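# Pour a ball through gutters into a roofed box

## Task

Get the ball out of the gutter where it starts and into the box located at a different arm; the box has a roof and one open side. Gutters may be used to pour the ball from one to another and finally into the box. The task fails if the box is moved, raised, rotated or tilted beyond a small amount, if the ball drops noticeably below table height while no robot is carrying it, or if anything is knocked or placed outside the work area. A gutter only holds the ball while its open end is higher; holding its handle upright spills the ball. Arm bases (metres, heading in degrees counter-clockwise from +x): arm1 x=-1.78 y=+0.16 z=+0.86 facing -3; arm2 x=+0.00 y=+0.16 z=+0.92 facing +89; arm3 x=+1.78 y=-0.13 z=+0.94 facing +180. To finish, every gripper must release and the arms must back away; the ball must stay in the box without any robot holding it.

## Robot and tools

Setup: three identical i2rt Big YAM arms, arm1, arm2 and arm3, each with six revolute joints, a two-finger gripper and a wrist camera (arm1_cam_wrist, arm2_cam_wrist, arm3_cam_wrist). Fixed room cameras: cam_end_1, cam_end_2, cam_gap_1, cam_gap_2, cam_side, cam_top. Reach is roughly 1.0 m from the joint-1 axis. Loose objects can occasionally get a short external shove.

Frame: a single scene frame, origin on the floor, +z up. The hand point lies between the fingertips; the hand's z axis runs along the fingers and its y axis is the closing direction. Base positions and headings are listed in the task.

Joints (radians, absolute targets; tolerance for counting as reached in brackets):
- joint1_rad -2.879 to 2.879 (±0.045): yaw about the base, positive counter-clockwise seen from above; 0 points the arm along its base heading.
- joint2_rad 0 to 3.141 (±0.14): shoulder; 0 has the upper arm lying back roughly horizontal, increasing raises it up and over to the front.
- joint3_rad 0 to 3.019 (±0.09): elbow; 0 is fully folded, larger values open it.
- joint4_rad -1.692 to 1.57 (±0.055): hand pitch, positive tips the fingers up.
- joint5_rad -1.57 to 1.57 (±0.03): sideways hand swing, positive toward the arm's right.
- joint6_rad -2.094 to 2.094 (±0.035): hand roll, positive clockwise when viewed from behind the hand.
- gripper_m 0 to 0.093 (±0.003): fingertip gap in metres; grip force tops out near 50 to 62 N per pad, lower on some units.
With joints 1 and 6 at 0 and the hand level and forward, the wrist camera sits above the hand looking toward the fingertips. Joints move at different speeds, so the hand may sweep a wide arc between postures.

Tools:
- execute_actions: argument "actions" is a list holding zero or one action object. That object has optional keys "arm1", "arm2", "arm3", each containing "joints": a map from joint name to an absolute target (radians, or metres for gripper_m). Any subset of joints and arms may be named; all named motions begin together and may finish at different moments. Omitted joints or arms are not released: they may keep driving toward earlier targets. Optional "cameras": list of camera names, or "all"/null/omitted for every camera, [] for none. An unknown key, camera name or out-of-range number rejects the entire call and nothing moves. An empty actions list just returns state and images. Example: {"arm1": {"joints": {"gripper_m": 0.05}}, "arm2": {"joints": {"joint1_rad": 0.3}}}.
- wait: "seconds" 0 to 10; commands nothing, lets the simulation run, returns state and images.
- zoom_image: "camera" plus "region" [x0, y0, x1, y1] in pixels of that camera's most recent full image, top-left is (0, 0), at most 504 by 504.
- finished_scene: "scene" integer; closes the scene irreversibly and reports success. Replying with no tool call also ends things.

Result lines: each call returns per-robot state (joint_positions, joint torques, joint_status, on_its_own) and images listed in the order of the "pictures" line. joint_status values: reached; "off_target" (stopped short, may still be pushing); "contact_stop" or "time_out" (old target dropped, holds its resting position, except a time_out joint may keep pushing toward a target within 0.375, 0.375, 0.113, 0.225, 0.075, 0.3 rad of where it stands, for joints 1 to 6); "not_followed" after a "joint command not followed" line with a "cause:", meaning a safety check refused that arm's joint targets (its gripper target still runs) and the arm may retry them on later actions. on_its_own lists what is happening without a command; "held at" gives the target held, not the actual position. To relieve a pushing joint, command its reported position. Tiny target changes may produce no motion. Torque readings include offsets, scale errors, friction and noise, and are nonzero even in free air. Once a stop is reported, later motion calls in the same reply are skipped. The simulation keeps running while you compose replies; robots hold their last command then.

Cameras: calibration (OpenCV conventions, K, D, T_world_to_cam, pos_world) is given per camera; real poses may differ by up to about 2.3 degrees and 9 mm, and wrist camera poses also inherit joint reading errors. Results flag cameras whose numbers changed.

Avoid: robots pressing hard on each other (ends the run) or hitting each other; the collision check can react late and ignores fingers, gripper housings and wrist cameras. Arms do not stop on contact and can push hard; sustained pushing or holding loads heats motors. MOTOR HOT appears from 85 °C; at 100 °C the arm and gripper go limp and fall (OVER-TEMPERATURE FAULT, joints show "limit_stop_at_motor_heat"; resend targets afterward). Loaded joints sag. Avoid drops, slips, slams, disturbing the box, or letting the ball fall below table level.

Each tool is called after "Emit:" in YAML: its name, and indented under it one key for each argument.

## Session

Emit:
execute_actions:
  actions: []

Scene clock: 0.00 s.
Joint torques (N m, as the arm reports them, + toward a larger angle): no reading
Motor temperatures (°C, as the motors report them): arm1=[26 27 41 24 22 25] | arm2=[24 36 40 23 23 25] | arm3=[25 30 45 24 26 25]
arm1.joint_positions: joint1_rad=+0.635 joint2_rad=+0.412 joint3_rad=+1.555 joint4_rad=-1.333 joint5_rad=-0.010 joint6_rad=+0.470 gripper_m=+0.095
arm1.joint_status: not commanded
arm1.hand: x=-1.6956 y=+0.2133 z=+1.5075 quat_wxyz=(-0.549, +0.047, -0.769, -0.324) (m; scene frame)
arm2.joint_positions: joint1_rad=-0.806 joint2_rad=+0.636 joint3_rad=+1.650 joint4_rad=-1.240 joint5_rad=-0.269 joint6_rad=+0.479 gripper_m=+0.094
arm2.joint_status: not commanded
arm2.hand: x=+0.1119 y=+0.3281 z=+1.5999 quat_wxyz=(-0.444, +0.187, -0.758, -0.440) (m; scene frame)
arm3.joint_positions: joint1_rad=-0.158 joint2_rad=+0.391 joint3_rad=+1.365 joint4_rad=-1.592 joint5_rad=+0.024 joint6_rad=-0.015 gripper_m=+0.095
arm3.joint_status: not commanded
arm3.hand: x=+1.6631 y=-0.1053 z=+1.4497 quat_wxyz=(-0.053, +0.889, -0.071, -0.450) (m; scene frame)
pictures: arm1_cam_wrist, arm2_cam_wrist, arm3_cam_wrist, cam_end_1, cam_end_2, cam_gap_1, cam_gap_2, cam_side, cam_top
camera_calibration (this result's frames):
arm1_cam_wrist: T_world_to_cam=[[0.421104, -0.792442, -0.441256, 1.54638], [-0.790244, -0.0817651, -0.607313, -0.400126], [0.445182, 0.604441, -0.660654, 1.75047], [0, 0, 0, 1]] pos_world=[-1.74666, 0.134646, 1.59581]
arm2_cam_wrist: T_world_to_cam=[[0.679691, -0.533279, -0.50362, 0.905141], [-0.726628, -0.395774, -0.561583, 1.11685], [0.100161, 0.747647, -0.656499, 0.918762], [0, 0, 0, 1]] pos_world=[0.104293, 0.237803, 1.68622]
arm3_cam_wrist: T_world_to_cam=[[0.177247, 0.984021, 0.0168975, -0.215181], [0.934877, -0.16298, -0.315346, -1.10718], [-0.307553, 0.0716913, -0.948826, 2.01605], [0, 0, 0, 1]] pos_world=[1.69326, -0.113239, 1.56737]
Images, in order (width x height): arm1_cam_wrist 616x616, arm2_cam_wrist 616x616, arm3_cam_wrist 616x616, cam_end_1 672x504, cam_end_2 672x504, cam_gap_1 672x504, cam_gap_2 672x504, cam_side 672x504, cam_top 672x504.

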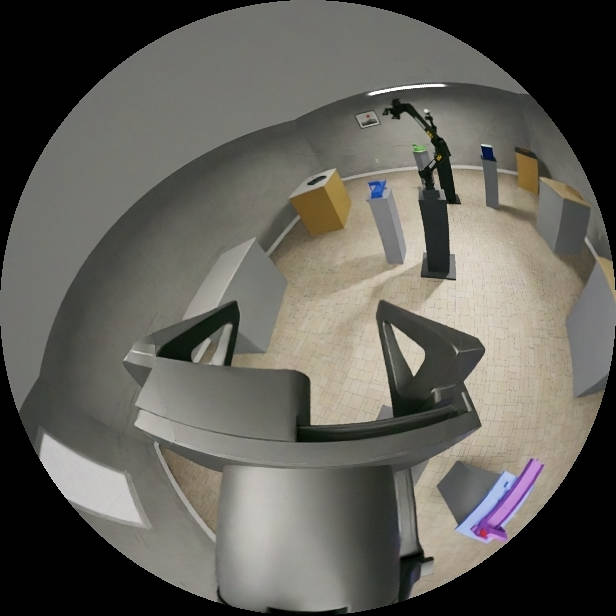

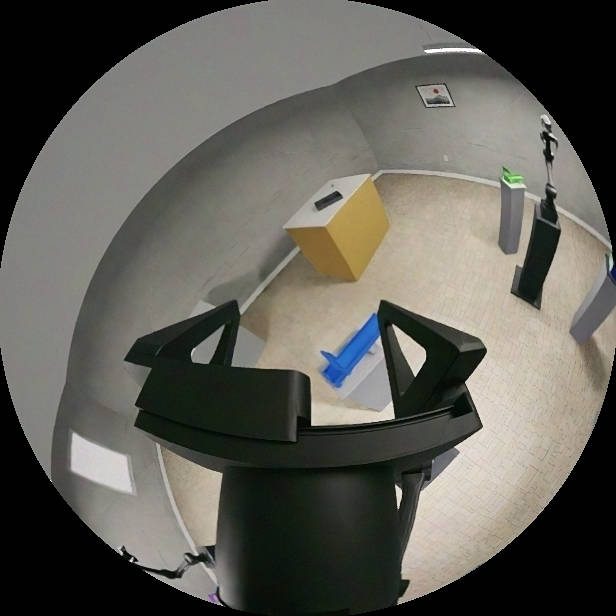

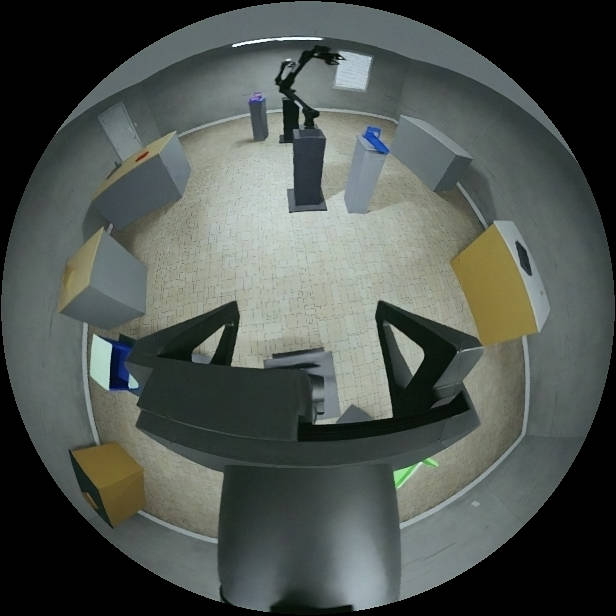

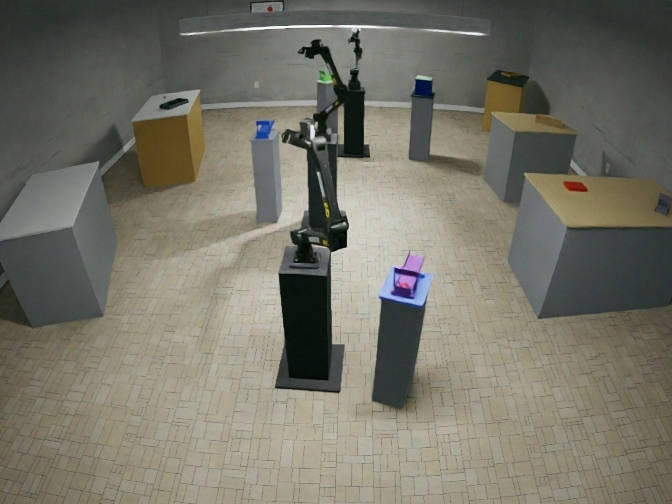

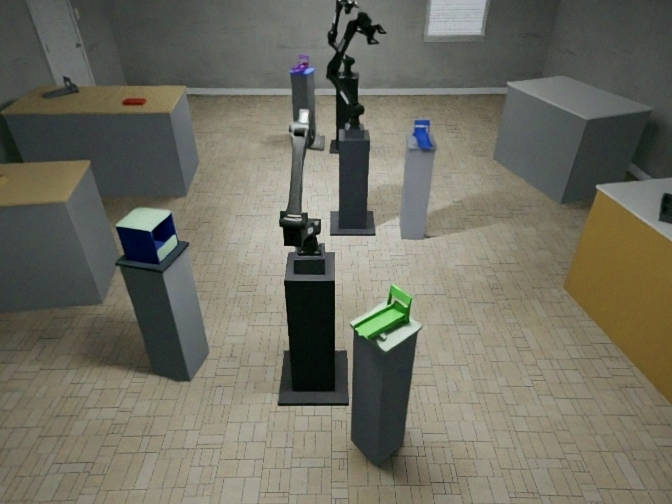

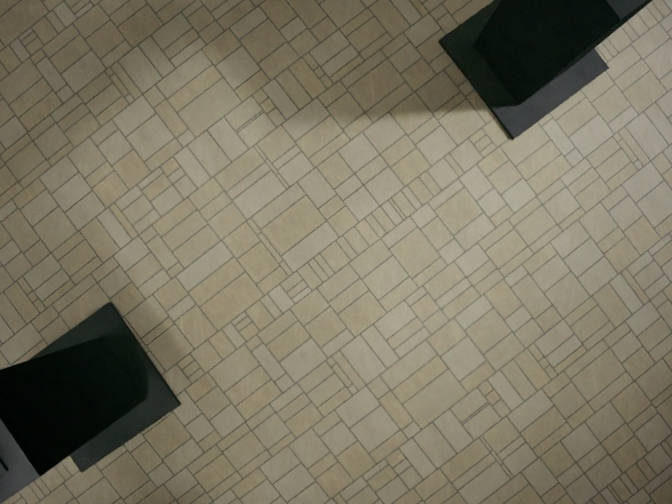

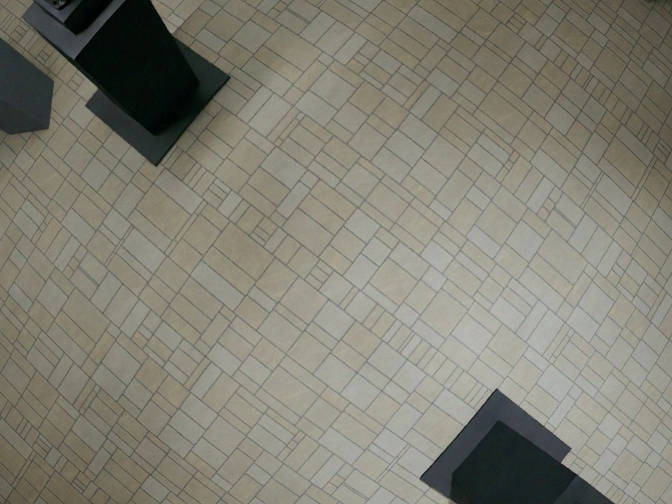

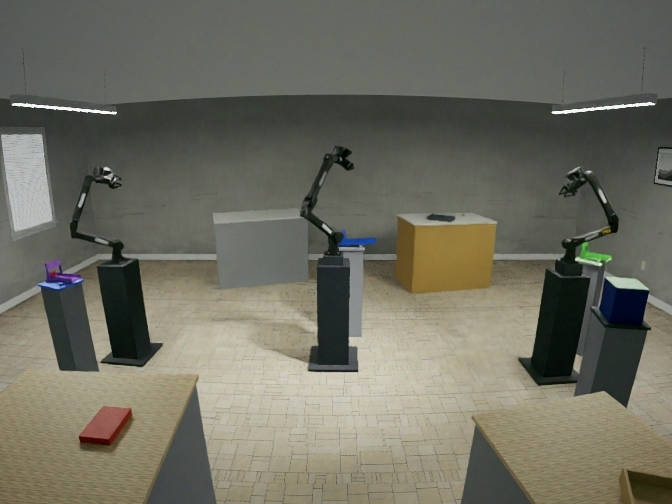

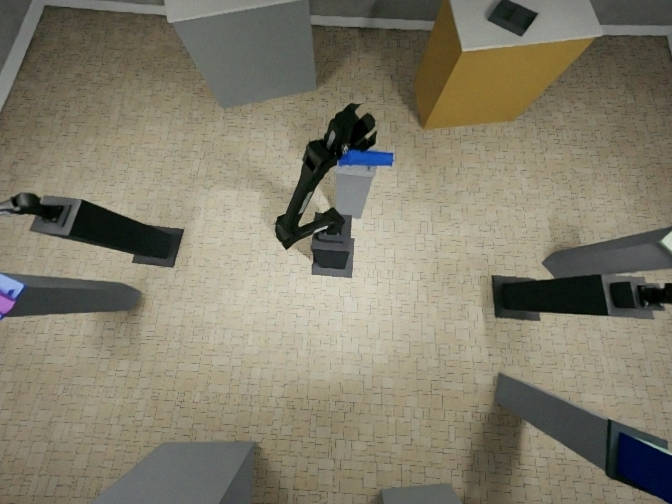

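Emit:
zoom_image:
  camera: "cam_end_1"
  region: [270, 210, 470, 340]

Emit:
zoom_image:
  camera: "cam_end_2"
  region: [270, 220, 470, 370]

Emit:
zoom_image:
  camera: "cam_top"
  region: [260, 90, 440, 280]

Emit:
zoom_image:
  camera: "cam_end_2"
  region: [90, 180, 330, 300]

Region (270, 210, 470, 340) of cam_end_1's 672x504 image, scaled by 2.520, with more detail than that image has; it fills the top 328 rows of this view, and the rest is white.

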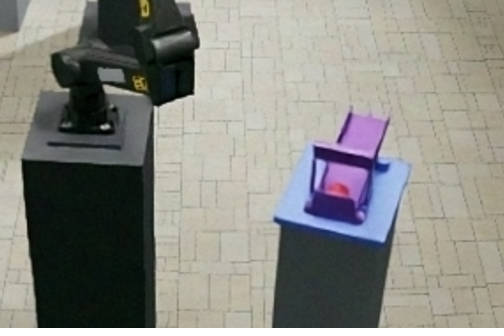

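Region (270, 220, 470, 370) of cam_end_2's 672x504 image, scaled by 2.520, with more detail than that image has; it fills the top 378 rows of this view, and the rest is white.

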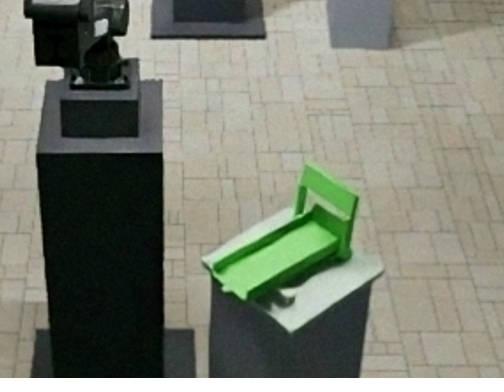

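Region (260, 90, 440, 280) of cam_top's 672x504 image, scaled by 2.653, with more detail than that image has; it fills the left 477 columns of this view, and the rest is white.

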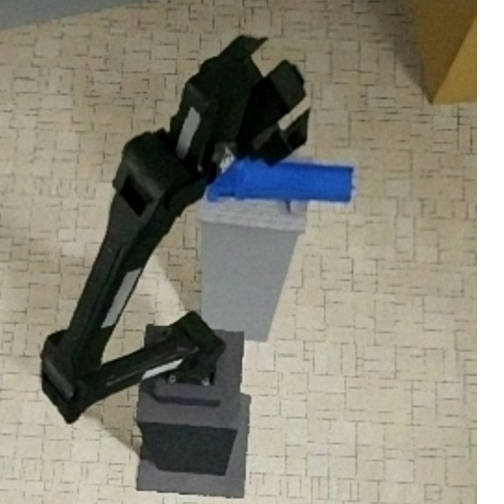

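Region (90, 180, 330, 300) of cam_end_2's 672x504 image, scaled by 2.100, with more detail than that image has.

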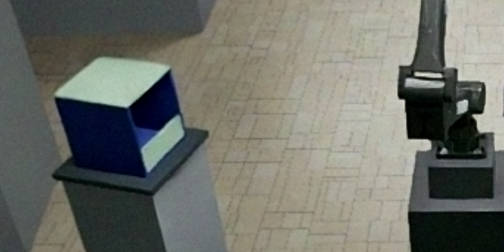

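Emit:
execute_actions:
  actions:
    - {"arm1":{"joints":{"joint1_rad":-2.128,"joint2_rad":1.68,"joint3_rad":1.58,"joint4_rad":-1.30,"joint5_rad":-0.238,"joint6_rad":-0.31,"gripper_m":0.07}},"arm2":{"joints":{"joint1_rad":-0.024,"joint2_rad":1.38,"joint3_rad":1.08,"joint4_rad":-0.936,"joint5_rad":0.248,"joint6_rad":-0.11,"gripper_m":0.07}},"arm3":{"joints":{"joint1_rad":-2.242,"joint2_rad":1.77,"joint3_rad":1.51,"joint4_rad":-1.086,"joint5_rad":0.248,"joint6_rad":0.09,"gripper_m":0.07}}}
  cameras: ["arm1_cam_wrist","arm2_cam_wrist","arm3_cam_wrist"]

Scene clock: 113.77 s.
Joint torques (N m, as the arm reports them, + toward a larger angle): arm1=[  0.01 -19.94   8.44   0.44  -0.24  -0.22] | arm2=[  1.16 -10.99  13.48   1.25   0.15  -0.07] | arm3=[  0.22 -20.84   8.48   0.43   0.16   0.17]
Motor temperatures (°C, as the motors report them): arm1=[26 27 43 25 22 25] | arm2=[24 34 43 24 23 25] | arm3=[25 30 48 24 26 25]
arm1.joint_positions: joint1_rad=-2.137 joint2_rad=+1.698 joint3_rad=+1.573 joint4_rad=-1.302 joint5_rad=-0.237 joint6_rad=-0.302 gripper_m=+0.070
arm1.joint_status: all done
arm1.hand: x=-2.0663 y=-0.3158 z=+1.0731 quat_wxyz=(-0.135, -0.797, -0.588, +0.030) (m; scene frame)
arm2.joint_positions: joint1_rad=-0.017 joint2_rad=+1.385 joint3_rad=+1.048 joint4_rad=-0.944 joint5_rad=+0.245 joint6_rad=-0.102 gripper_m=+0.070
arm2.joint_status: all done
arm2.hand: x=+0.0578 y=+0.6085 z=+1.0771 quat_wxyz=(-0.186, +0.706, -0.684, -0.002) (m; scene frame)
arm3.joint_positions: joint1_rad=-2.246 joint2_rad=+1.785 joint3_rad=+1.502 joint4_rad=-1.085 joint5_rad=+0.249 joint6_rad=+0.082 gripper_m=+0.070
arm3.joint_status: all done
arm3.hand: x=+2.1792 y=+0.2989 z=+1.0895 quat_wxyz=(-0.153, +0.376, -0.912, +0.064) (m; scene frame)
pictures: arm1_cam_wrist, arm2_cam_wrist, arm3_cam_wrist
camera_calibration (this result's frames):
arm1_cam_wrist: T_world_to_cam=[[-0.947799, 0.269898, -0.169799, -1.69292], [0.188538, 0.903795, 0.384198, 0.269602], [0.257157, 0.332129, -0.907502, 1.73876], [0, 0, 0, 1]] pos_world=[-2.10251, -0.36424, 1.18689]
arm2_cam_wrist: T_world_to_cam=[[0.968665, -0.00114708, 0.248369, -0.322361], [-0.0849762, -0.941172, 0.327069, 0.232589], [0.233383, -0.337926, -0.911778, 1.29915], [0, 0, 0, 1]] pos_world=[0.0288252, 0.657553, 1.18853]
arm3_cam_wrist: T_world_to_cam=[[0.658532, -0.718333, 0.224351, -1.46429], [-0.741053, -0.567062, 0.359558, 1.40025], [-0.131062, -0.403036, -0.905751, 1.51439], [0, 0, 0, 1]] pos_world=[2.20042, 0.35254, 1.1967]
Images, in order (width x height): arm1_cam_wrist 616x616, arm2_cam_wrist 616x616, arm3_cam_wrist 616x616.

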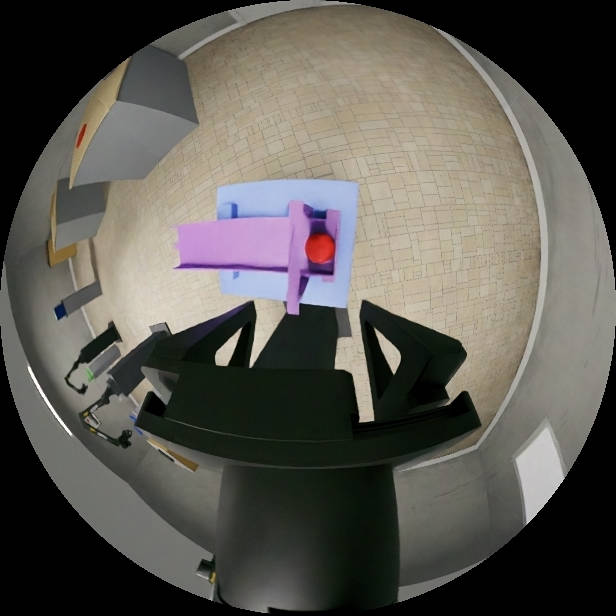

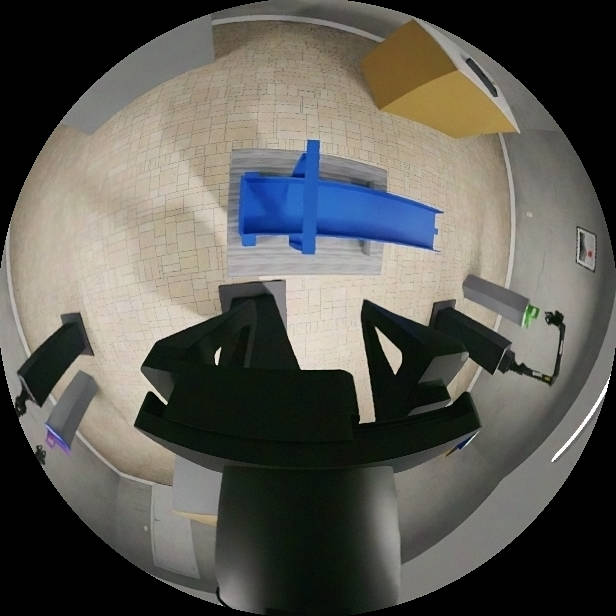

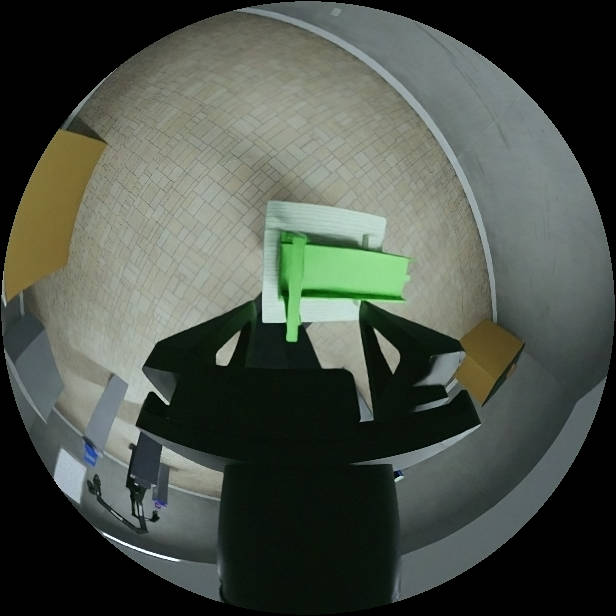

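Emit:
execute_actions:
  actions:
    - {"arm1":{"joints":{"joint1_rad":-2.08,"joint2_rad":1.90,"joint3_rad":1.60,"joint4_rad":-1.30,"joint5_rad":-0.243,"joint6_rad":-0.25,"gripper_m":0.07}},"arm2":{"joints":{"joint1_rad":-0.062,"joint2_rad":1.68,"joint3_rad":1.42,"joint4_rad":-1.05,"joint5_rad":0.25,"joint6_rad":-0.045,"gripper_m":0.07}},"arm3":{"joints":{"joint1_rad":-2.265,"joint2_rad":1.99,"joint3_rad":1.52,"joint4_rad":-1.125,"joint5_rad":0.245,"joint6_rad":0.215,"gripper_m":0.07}}}
  cameras: ["arm1_cam_wrist","arm2_cam_wrist","arm3_cam_wrist"]

Scene clock: 177.23 s.
Joint torques (N m, as the arm reports them, + toward a larger angle): arm1=[ -1.08 -22.12   9.22   0.09  -0.24  -0.09] | arm2=[  1.7  -14.85  14.65   0.18   0.12   0.08] | arm3=[ -1.73 -21.75   8.2    0.13   0.23   0.17]
Motor temperatures (°C, as the motors report them): arm1=[26 31 48 24 22 25] | arm2=[24 35 48 23 23 25] | arm3=[25 34 50 24 26 25]
arm1.joint_positions: joint1_rad=-2.077 joint2_rad=+1.913 joint3_rad=+1.573 joint4_rad=-1.302 joint5_rad=-0.242 joint6_rad=-0.258 gripper_m=+0.070
arm1.joint_status: all done
arm1.hand: x=-2.0394 y=-0.3369 z=+0.9586 quat_wxyz=(-0.099, -0.801, -0.586, -0.078) (m; scene frame)
arm2.joint_positions: joint1_rad=-0.063 joint2_rad=+1.676 joint3_rad=+1.377 joint4_rad=-1.034 joint5_rad=+0.249 joint6_rad=-0.053 gripper_m=+0.070
arm2.joint_status: all done
arm2.hand: x=+0.0872 y=+0.7079 z=+1.0720 quat_wxyz=(-0.168, +0.677, -0.717, +0.016) (m; scene frame)
arm3.joint_positions: joint1_rad=-2.254 joint2_rad=+2.004 joint3_rad=+1.502 joint4_rad=-1.117 joint5_rad=+0.247 joint6_rad=+0.205 gripper_m=+0.070
arm3.joint_status: all done
arm3.hand: x=+2.1721 y=+0.2820 z=+0.9671 quat_wxyz=(-0.049, +0.331, -0.935, +0.119) (m; scene frame)
pictures: arm1_cam_wrist, arm2_cam_wrist, arm3_cam_wrist
camera_calibration (this result's frames):
arm1_cam_wrist: T_world_to_cam=[[-0.926046, 0.291038, -0.240281, -1.56212], [0.111227, 0.818841, 0.56314, -0.0302279], [0.360648, 0.494768, -0.790656, 1.78872], [0, 0, 0, 1]] pos_world=[-2.08833, -0.405612, 1.05593]
arm2_cam_wrist: T_world_to_cam=[[0.967548, -0.0810022, 0.239352, -0.28314], [-0.167022, -0.915812, 0.36523, 0.278595], [0.189617, -0.393355, -0.899621, 1.35122], [0, 0, 0, 1]] pos_world=[0.064268, 0.763715, 1.18161]
arm3_cam_wrist: T_world_to_cam=[[0.598216, -0.761052, 0.250875, -1.32698], [-0.735593, -0.397344, 0.548654, 1.18681], [-0.31787, -0.512755, -0.797521, 1.72786], [0, 0, 0, 1]] pos_world=[2.21606, 0.347641, 1.05976]
Images, in order (width x height): arm1_cam_wrist 616x616, arm2_cam_wrist 616x616, arm3_cam_wrist 616x616.

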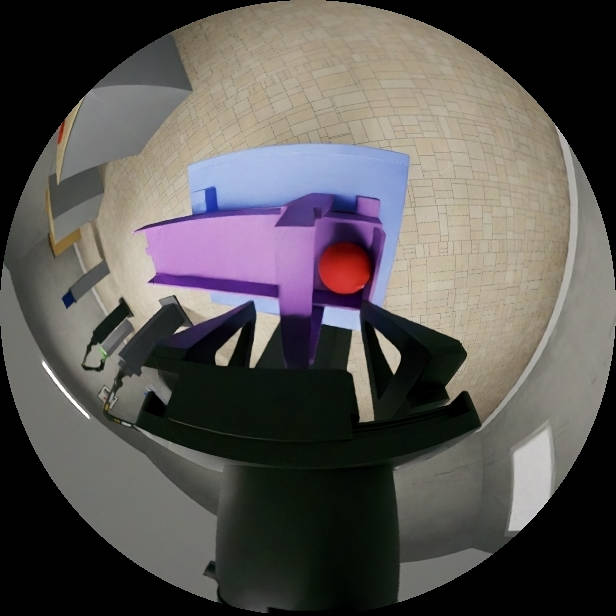

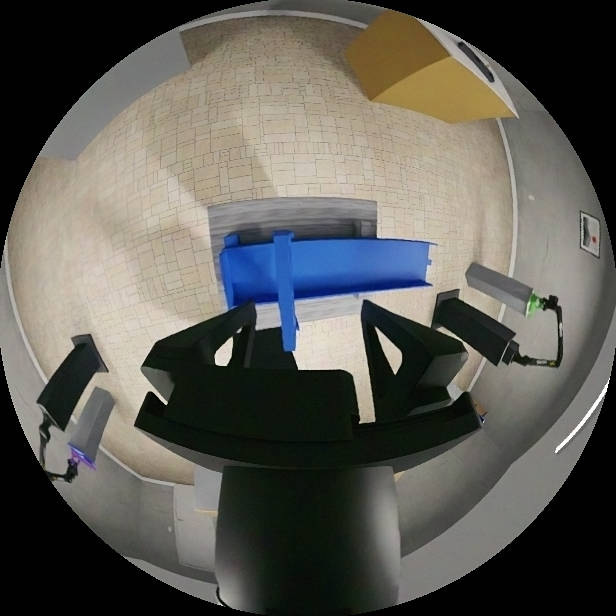

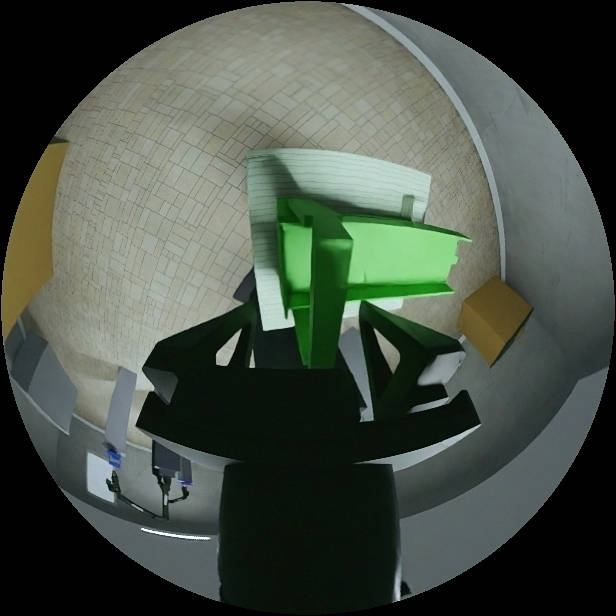

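Emit:
zoom_image:
  camera: "arm3_cam_wrist"
  region: [220, 170, 480, 400]

Emit:
zoom_image:
  camera: "arm1_cam_wrist"
  region: [130, 160, 430, 400]

Region (220, 170, 480, 400) of arm3_cam_wrist's 616x616 image, scaled by 1.938, with more detail than that image has; it fills the top 446 rows of this view, and the rest is white.

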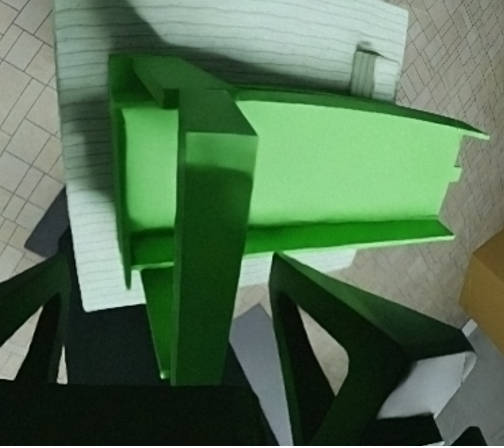

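Region (130, 160, 430, 400) of arm1_cam_wrist's 616x616 image, scaled by 1.680, with more detail than that image has; it fills the top 403 rows of this view, and the rest is white.

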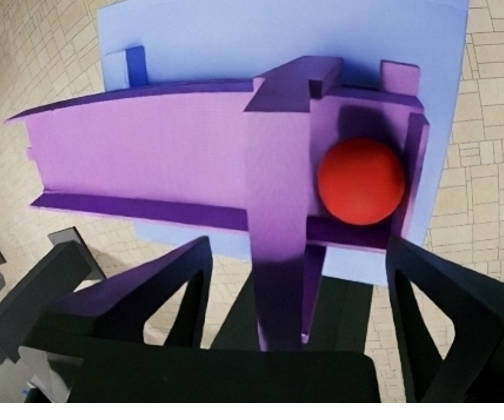

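Emit:
execute_actions:
  actions:
    - {"arm1":{"joints":{"gripper_m":0.004}},"arm2":{"joints":{"joint2_rad":1.865,"gripper_m":0.07}},"arm3":{"joints":{"gripper_m":0.004}}}
  cameras: ["arm1_cam_wrist","arm2_cam_wrist","arm3_cam_wrist"]

Scene clock: 195.07 s.
Joint torques (N m, as the arm reports them, + toward a larger angle): arm1=[ -1.01 -22.1    9.26   0.07  -0.32  -0.12] | arm2=[  1.61 -18.16  11.63  -0.12   0.11   0.07] | arm3=[ -0.96 -22.9    8.17   0.09   0.31   0.22]
Motor temperatures (°C, as the motors report them): arm1=[26 32 49 24 23 25] | arm2=[24 36 49 23 23 25] | arm3=[25 35 49 24 26 25]
arm1.joint_positions: joint1_rad=-2.077 joint2_rad=+1.912 joint3_rad=+1.573 joint4_rad=-1.302 joint5_rad=-0.241 joint6_rad=-0.255 gripper_m=+0.012
arm1.joint_status: gripper_m off_target (ended at +0.012, target +0.004)
arm1.hand: x=-2.0396 y=-0.3368 z=+0.9589 quat_wxyz=(-0.098, -0.802, -0.584, -0.077) (m; scene frame)
arm2.joint_positions: joint1_rad=-0.063 joint2_rad=+1.875 joint3_rad=+1.396 joint4_rad=-1.036 joint5_rad=+0.249 joint6_rad=-0.053 gripper_m=+0.070
arm2.joint_status: all done
arm2.hand: x=+0.0872 y=+0.7094 z=+0.9738 quat_wxyz=(-0.101, +0.689, -0.713, +0.075) (m; scene frame)
arm3.joint_positions: joint1_rad=-2.255 joint2_rad=+2.004 joint3_rad=+1.502 joint4_rad=-1.118 joint5_rad=+0.244 joint6_rad=+0.207 gripper_m=+0.012
arm3.joint_status: gripper_m off_target (ended at +0.012, target +0.004)
arm3.hand: x=+2.1721 y=+0.2818 z=+0.9670 quat_wxyz=(-0.048, +0.330, -0.935, +0.118) (m; scene frame)
pictures: arm1_cam_wrist, arm2_cam_wrist, arm3_cam_wrist
camera_calibration (this result's frames):
arm1_cam_wrist: T_world_to_cam=[[-0.92557, 0.293886, -0.238643, -1.56193], [0.114396, 0.81802, 0.563699, -0.0248414], [0.360879, 0.494443, -0.790754, 1.78947], [0, 0, 0, 1]] pos_world=[-2.08861, -0.405442, 1.05629]
arm2_cam_wrist: T_world_to_cam=[[0.971034, -0.0380747, 0.23589, -0.286935], [-0.16062, -0.834912, 0.526425, 0.100855], [0.176904, -0.549065, -0.816843, 1.29447], [0, 0, 0, 1]] pos_world=[0.0658259, 0.784028, 1.07197]
arm3_cam_wrist: T_world_to_cam=[[0.5964, -0.763406, 0.248028, -1.31975], [-0.735601, -0.396144, 0.54951, 1.18566], [-0.321245, -0.510177, -0.797823, 1.73456], [0, 0, 0, 1]] pos_world=[2.21649, 0.347119, 1.05967]
Images, in order (width x height): arm1_cam_wrist 616x616, arm2_cam_wrist 616x616, arm3_cam_wrist 616x616.

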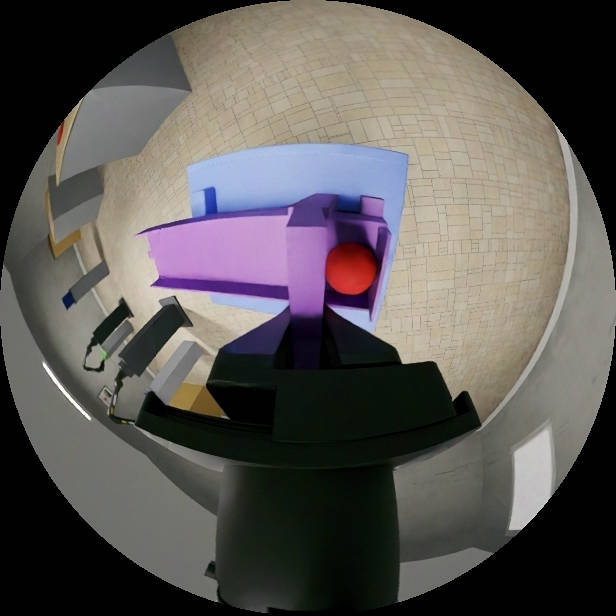

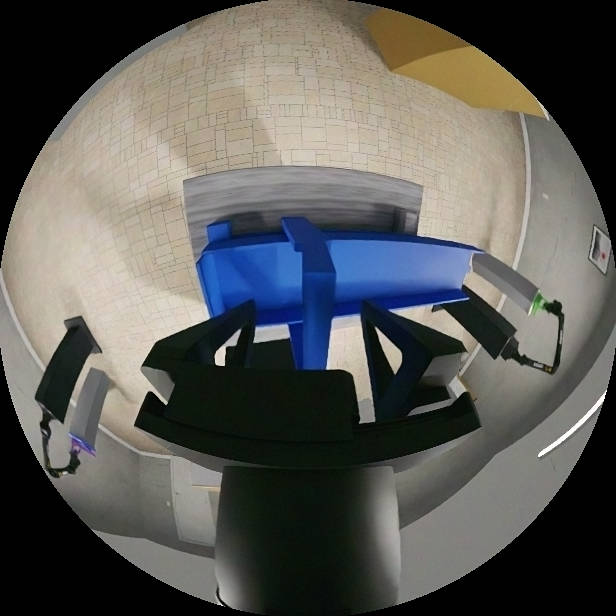

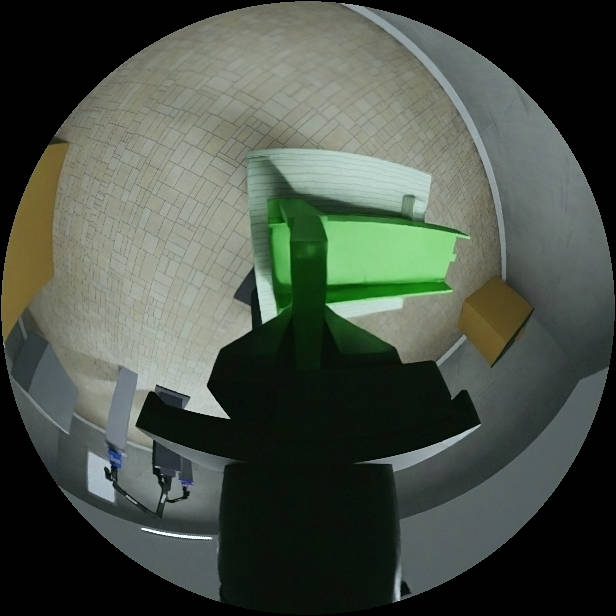

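Emit:
zoom_image:
  camera: "arm2_cam_wrist"
  region: [180, 160, 480, 400]

Region (180, 160, 480, 400) of arm2_cam_wrist's 616x616 image, scaled by 1.680, with more detail than that image has; it fills the top 403 rows of this view, and the rest is white.

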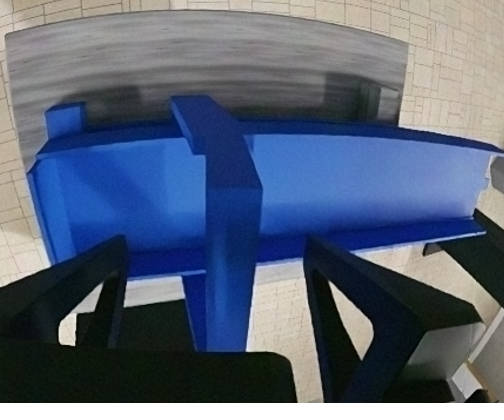

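Emit:
execute_actions:
  actions:
    - {"arm1":{"joints":{"joint2_rad":1.74,"gripper_m":0.004}},"arm2":{"joints":{"joint3_rad":1.37,"gripper_m":0.07}},"arm3":{"joints":{"joint2_rad":1.80,"gripper_m":0.004}}}
  cameras: ["arm1_cam_wrist","arm2_cam_wrist","arm3_cam_wrist"]

Scene clock: 226.97 s.
Joint torques (N m, as the arm reports them, + toward a larger angle): arm1=[ -0.95 -18.59   9.81   0.39  -0.34  -0.11] | arm2=[  1.75 -17.54   9.26  -0.1    0.12   0.07] | arm3=[ -1.79 -19.78   9.2    0.38   0.37   0.15]
Motor temperatures (°C, as the motors report them): arm1=[26 33 50 24 23 25] | arm2=[24 37 46 23 23 25] | arm3=[25 36 49 24 26 25]
arm1.joint_positions: joint1_rad=-2.077 joint2_rad=+1.739 joint3_rad=+1.573 joint4_rad=-1.302 joint5_rad=-0.240 joint6_rad=-0.255 gripper_m=+0.012
arm1.joint_status: gripper_m off_target (ended at +0.012, target +0.004); the others done
arm1.hand: x=-2.0386 y=-0.3348 z=+1.0514 quat_wxyz=(-0.130, -0.795, -0.592, +0.003) (m; scene frame)
arm2.joint_positions: joint1_rad=-0.063 joint2_rad=+1.874 joint3_rad=+1.369 joint4_rad=-1.036 joint5_rad=+0.249 joint6_rad=-0.053 gripper_m=+0.070
arm2.joint_status: all done
arm2.hand: x=+0.0863 y=+0.6981 z=+0.9651 quat_wxyz=(-0.092, +0.691, -0.713, +0.084) (m; scene frame)
arm3.joint_positions: joint1_rad=-2.255 joint2_rad=+1.798 joint3_rad=+1.502 joint4_rad=-1.119 joint5_rad=+0.243 joint6_rad=+0.207 gripper_m=+0.012
arm3.joint_status: gripper_m off_target (ended at +0.012, target +0.004); the others done
arm3.hand: x=+2.1773 y=+0.2899 z=+1.0804 quat_wxyz=(-0.135, +0.318, -0.936, +0.065) (m; scene frame)
pictures: arm1_cam_wrist, arm2_cam_wrist, arm3_cam_wrist
camera_calibration (this result's frames):
arm1_cam_wrist: T_world_to_cam=[[-0.945536, 0.262175, -0.192943, -1.63881], [0.160147, 0.890688, 0.425473, 0.18426], [0.2834, 0.371401, -0.884164, 1.7603], [0, 0, 0, 1]] pos_world=[-2.07793, -0.388241, 1.1618]
arm2_cam_wrist: T_world_to_cam=[[0.971526, -0.0319638, 0.234765, -0.287626], [-0.159475, -0.821023, 0.548168, 0.0651166], [0.175226, -0.569999, -0.802743, 1.28243], [0, 0, 0, 1]] pos_world=[0.0651055, 0.775251, 1.06129]
arm3_cam_wrist: T_world_to_cam=[[0.568846, -0.797974, 0.199129, -1.22189], [-0.795156, -0.471757, 0.381015, 1.46396], [-0.210099, -0.375077, -0.902871, 1.66322], [0, 0, 0, 1]] pos_world=[2.20858, 0.339433, 1.18719]
Images, in order (width x height): arm1_cam_wrist 616x616, arm2_cam_wrist 616x616, arm3_cam_wrist 616x616.

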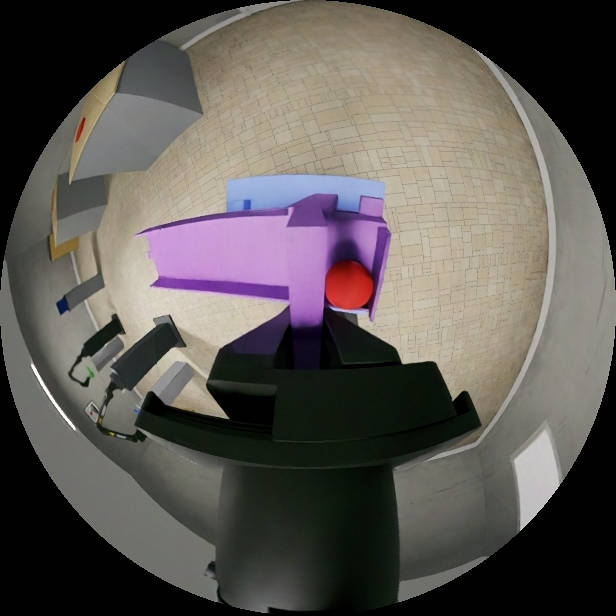

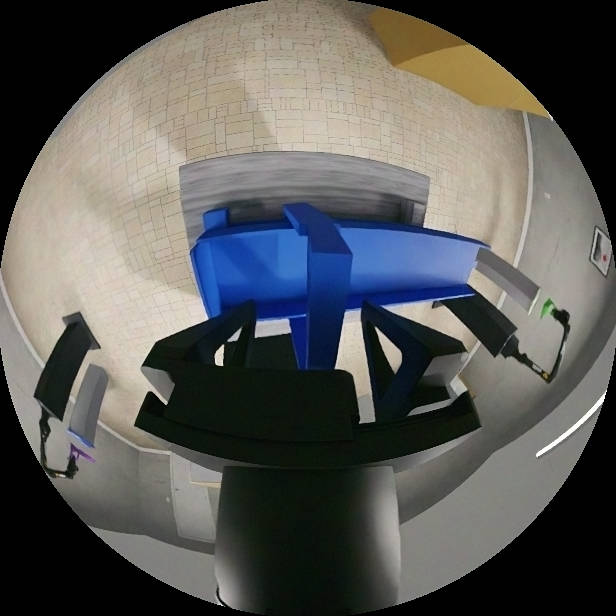

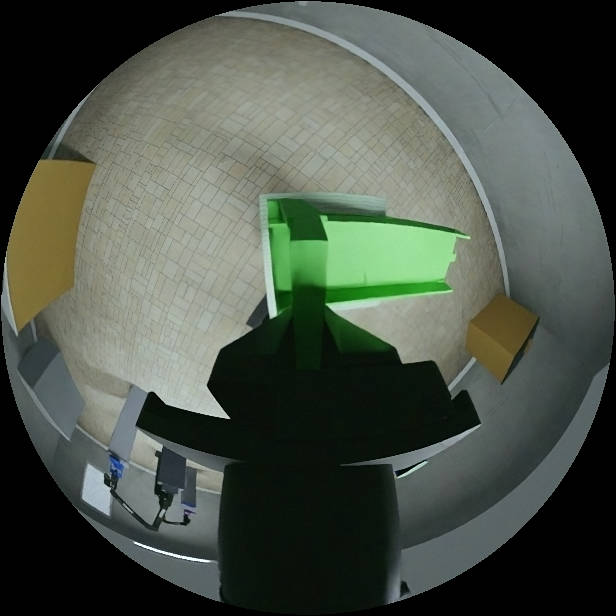

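Emit:
execute_actions:
  actions:
    - {"arm1":{"joints":{"joint2_rad":1.45,"joint4_rad":-1.17,"joint5_rad":-0.42,"joint6_rad":1.571,"gripper_m":0.004}},"arm2":{"joints":{"gripper_m":0.004}},"arm3":{"joints":{"joint1_rad":-0.15,"joint2_rad":1.3,"joint3_rad":1.2,"joint4_rad":-1.1,"joint6_rad":-1.512,"gripper_m":0.004}}}
  cameras: ["arm1_cam_wrist","arm2_cam_wrist","cam_side"]

Scene clock: 278.93 s.
Joint torques (N m, as the arm reports them, + toward a larger angle): arm1=[ -0.99 -15.75  10.32   1.54  -0.42  -0.14] | arm2=[  1.75 -17.9    9.29  -0.08   0.18   0.04] | arm3=[  0.16 -12.85   8.66   0.85   0.24  -0.01]
Motor temperatures (°C, as the motors report them): arm1=[26 32 53 24 23 25] | arm2=[24 38 43 23 23 25] | arm3=[25 35 51 24 26 25]
arm1.joint_positions: joint1_rad=-2.077 joint2_rad=+1.465 joint3_rad=+1.573 joint4_rad=-1.191 joint5_rad=-0.415 joint6_rad=+1.565 gripper_m=+0.012
arm1.joint_status: gripper_m off_target (ended at +0.012, target +0.004); the others done
arm1.hand: x=-2.0058 y=-0.3363 z=+1.2131 quat_wxyz=(-0.283, -0.927, +0.211, -0.126) (m; scene frame)
arm2.joint_positions: joint1_rad=-0.063 joint2_rad=+1.873 joint3_rad=+1.369 joint4_rad=-1.036 joint5_rad=+0.247 joint6_rad=-0.049 gripper_m=+0.011
arm2.joint_status: gripper_m off_target (ended at +0.011, target +0.004)
arm2.hand: x=+0.0862 y=+0.6981 z=+0.9654 quat_wxyz=(-0.091, +0.689, -0.714, +0.083) (m; scene frame)
arm3.joint_positions: joint1_rad=-0.150 joint2_rad=+1.314 joint3_rad=+1.198 joint4_rad=-1.104 joint5_rad=+0.241 joint6_rad=-1.503 gripper_m=+0.012
arm3.joint_status: gripper_m off_target (ended at +0.012, target +0.004); the others done
arm3.hand: x=+1.3351 y=-0.0166 z=+1.1785 quat_wxyz=(-0.205, +0.777, +0.595, -0.025) (m; scene frame)
pictures: arm1_cam_wrist, arm2_cam_wrist, cam_side
camera_calibration (this result's frames):
arm1_cam_wrist: T_world_to_cam=[[0.457028, 0.758145, -0.465124, 1.73402], [0.653128, 0.0689235, 0.754104, 0.425339], [0.603779, -0.648433, -0.463666, 1.68416], [0, 0, 0, 1]] pos_world=[-2.08716, -0.25189, 1.26667]
arm2_cam_wrist: T_world_to_cam=[[0.971756, -0.0358425, 0.23325, -0.283504], [-0.161658, -0.821172, 0.547306, 0.0660224], [0.171921, -0.569554, -0.803773, 1.28365], [0, 0, 0, 1]] pos_world=[0.0654834, 0.775161, 1.06175]
Images, in order (width x height): arm1_cam_wrist 616x616, arm2_cam_wrist 616x616, cam_side 672x504.

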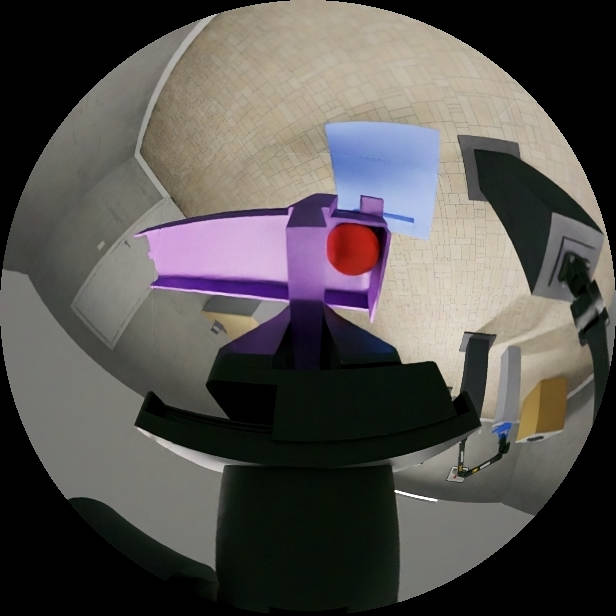

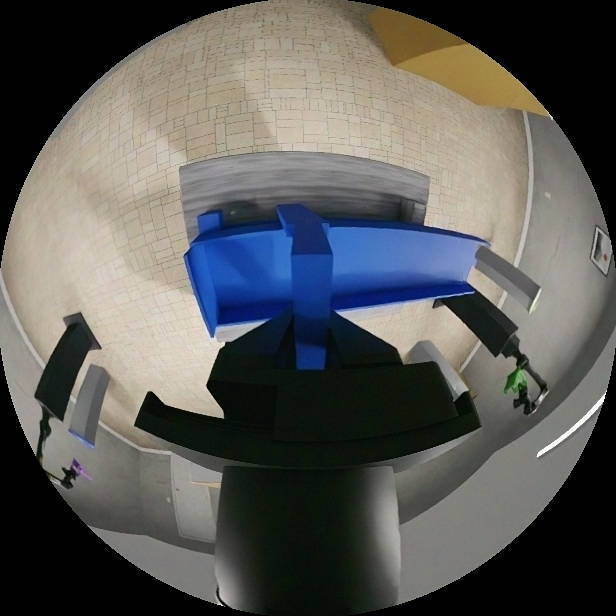

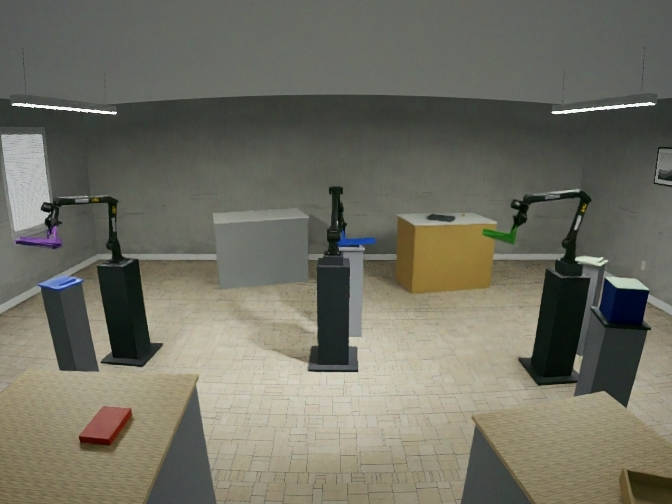

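Emit:
execute_actions:
  actions:
    - {"arm1":{"joints":{"joint1_rad":-1.65,"joint5_rad":0.0,"gripper_m":0.004}},"arm2":{"joints":{"joint2_rad":1.55,"gripper_m":0.004}}}
  cameras: ["arm1_cam_wrist","arm2_cam_wrist"]

Scene clock: 292.17 s.
Joint torques (N m, as the arm reports them, + toward a larger angle): arm1=[ -1.09 -15.95  10.36   1.54   0.13  -0.17] | arm2=[  1.82 -13.78  12.83   0.64   0.19   0.04] | arm3=[  0.28 -13.12   8.48   0.74   0.25   0.01]
Motor temperatures (°C, as the motors report them): arm1=[26 32 54 24 23 25] | arm2=[24 38 44 23 23 25] | arm3=[25 34 50 24 26 25]
arm1.joint_positions: joint1_rad=-1.646 joint2_rad=+1.465 joint3_rad=+1.573 joint4_rad=-1.191 joint5_rad=-0.002 joint6_rad=+1.569 gripper_m=+0.012
arm1.joint_status: gripper_m off_target (ended at +0.012, target +0.004); the others done
arm1.hand: x=-1.8488 y=-0.3837 z=+1.2002 quat_wxyz=(-0.241, -0.968, +0.060, +0.015) (m; scene frame)
arm2.joint_positions: joint1_rad=-0.063 joint2_rad=+1.548 joint3_rad=+1.349 joint4_rad=-1.038 joint5_rad=+0.246 joint6_rad=-0.049 gripper_m=+0.011
arm2.joint_status: gripper_m off_target (ended at +0.011, target +0.004); the others done
arm2.hand: x=+0.0857 y=+0.6916 z=+1.1259 quat_wxyz=(-0.202, +0.667, -0.717, -0.017) (m; scene frame)
arm3.joint_positions: joint1_rad=-0.150 joint2_rad=+1.314 joint3_rad=+1.198 joint4_rad=-1.104 joint5_rad=+0.241 joint6_rad=-1.504 gripper_m=+0.012
arm3.joint_status: not commanded
arm3.hand: x=+1.3351 y=-0.0166 z=+1.1785 quat_wxyz=(-0.205, +0.777, +0.595, -0.025) (m; scene frame)
pictures: arm1_cam_wrist, arm2_cam_wrist
camera_calibration (this result's frames):
arm1_cam_wrist: T_world_to_cam=[[0.10576, 0.881225, -0.460714, 1.08469], [0.845377, 0.164278, 0.508282, 1.0228], [0.523596, -0.443232, -0.727593, 1.79983], [0, 0, 0, 1]] pos_world=[-1.92175, -0.326134, 1.28941]
arm2_cam_wrist: T_world_to_cam=[[0.966245, -0.107004, 0.234351, -0.27218], [-0.171427, -0.946089, 0.274823, 0.366813], [0.19231, -0.305721, -0.932498, 1.36975], [0, 0, 0, 1]] pos_world=[0.0624583, 0.736674, 1.24027]
Images, in order (width x height): arm1_cam_wrist 616x616, arm2_cam_wrist 616x616.

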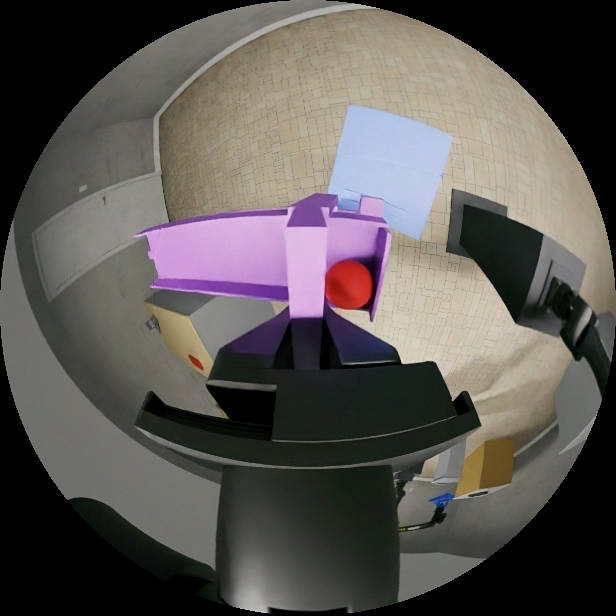

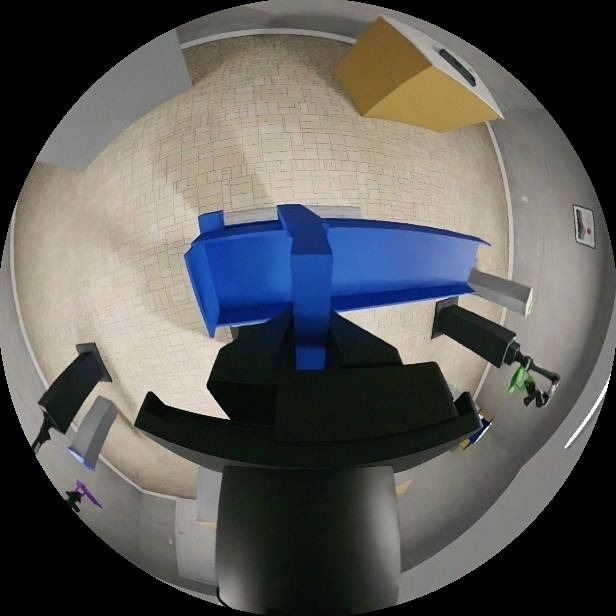

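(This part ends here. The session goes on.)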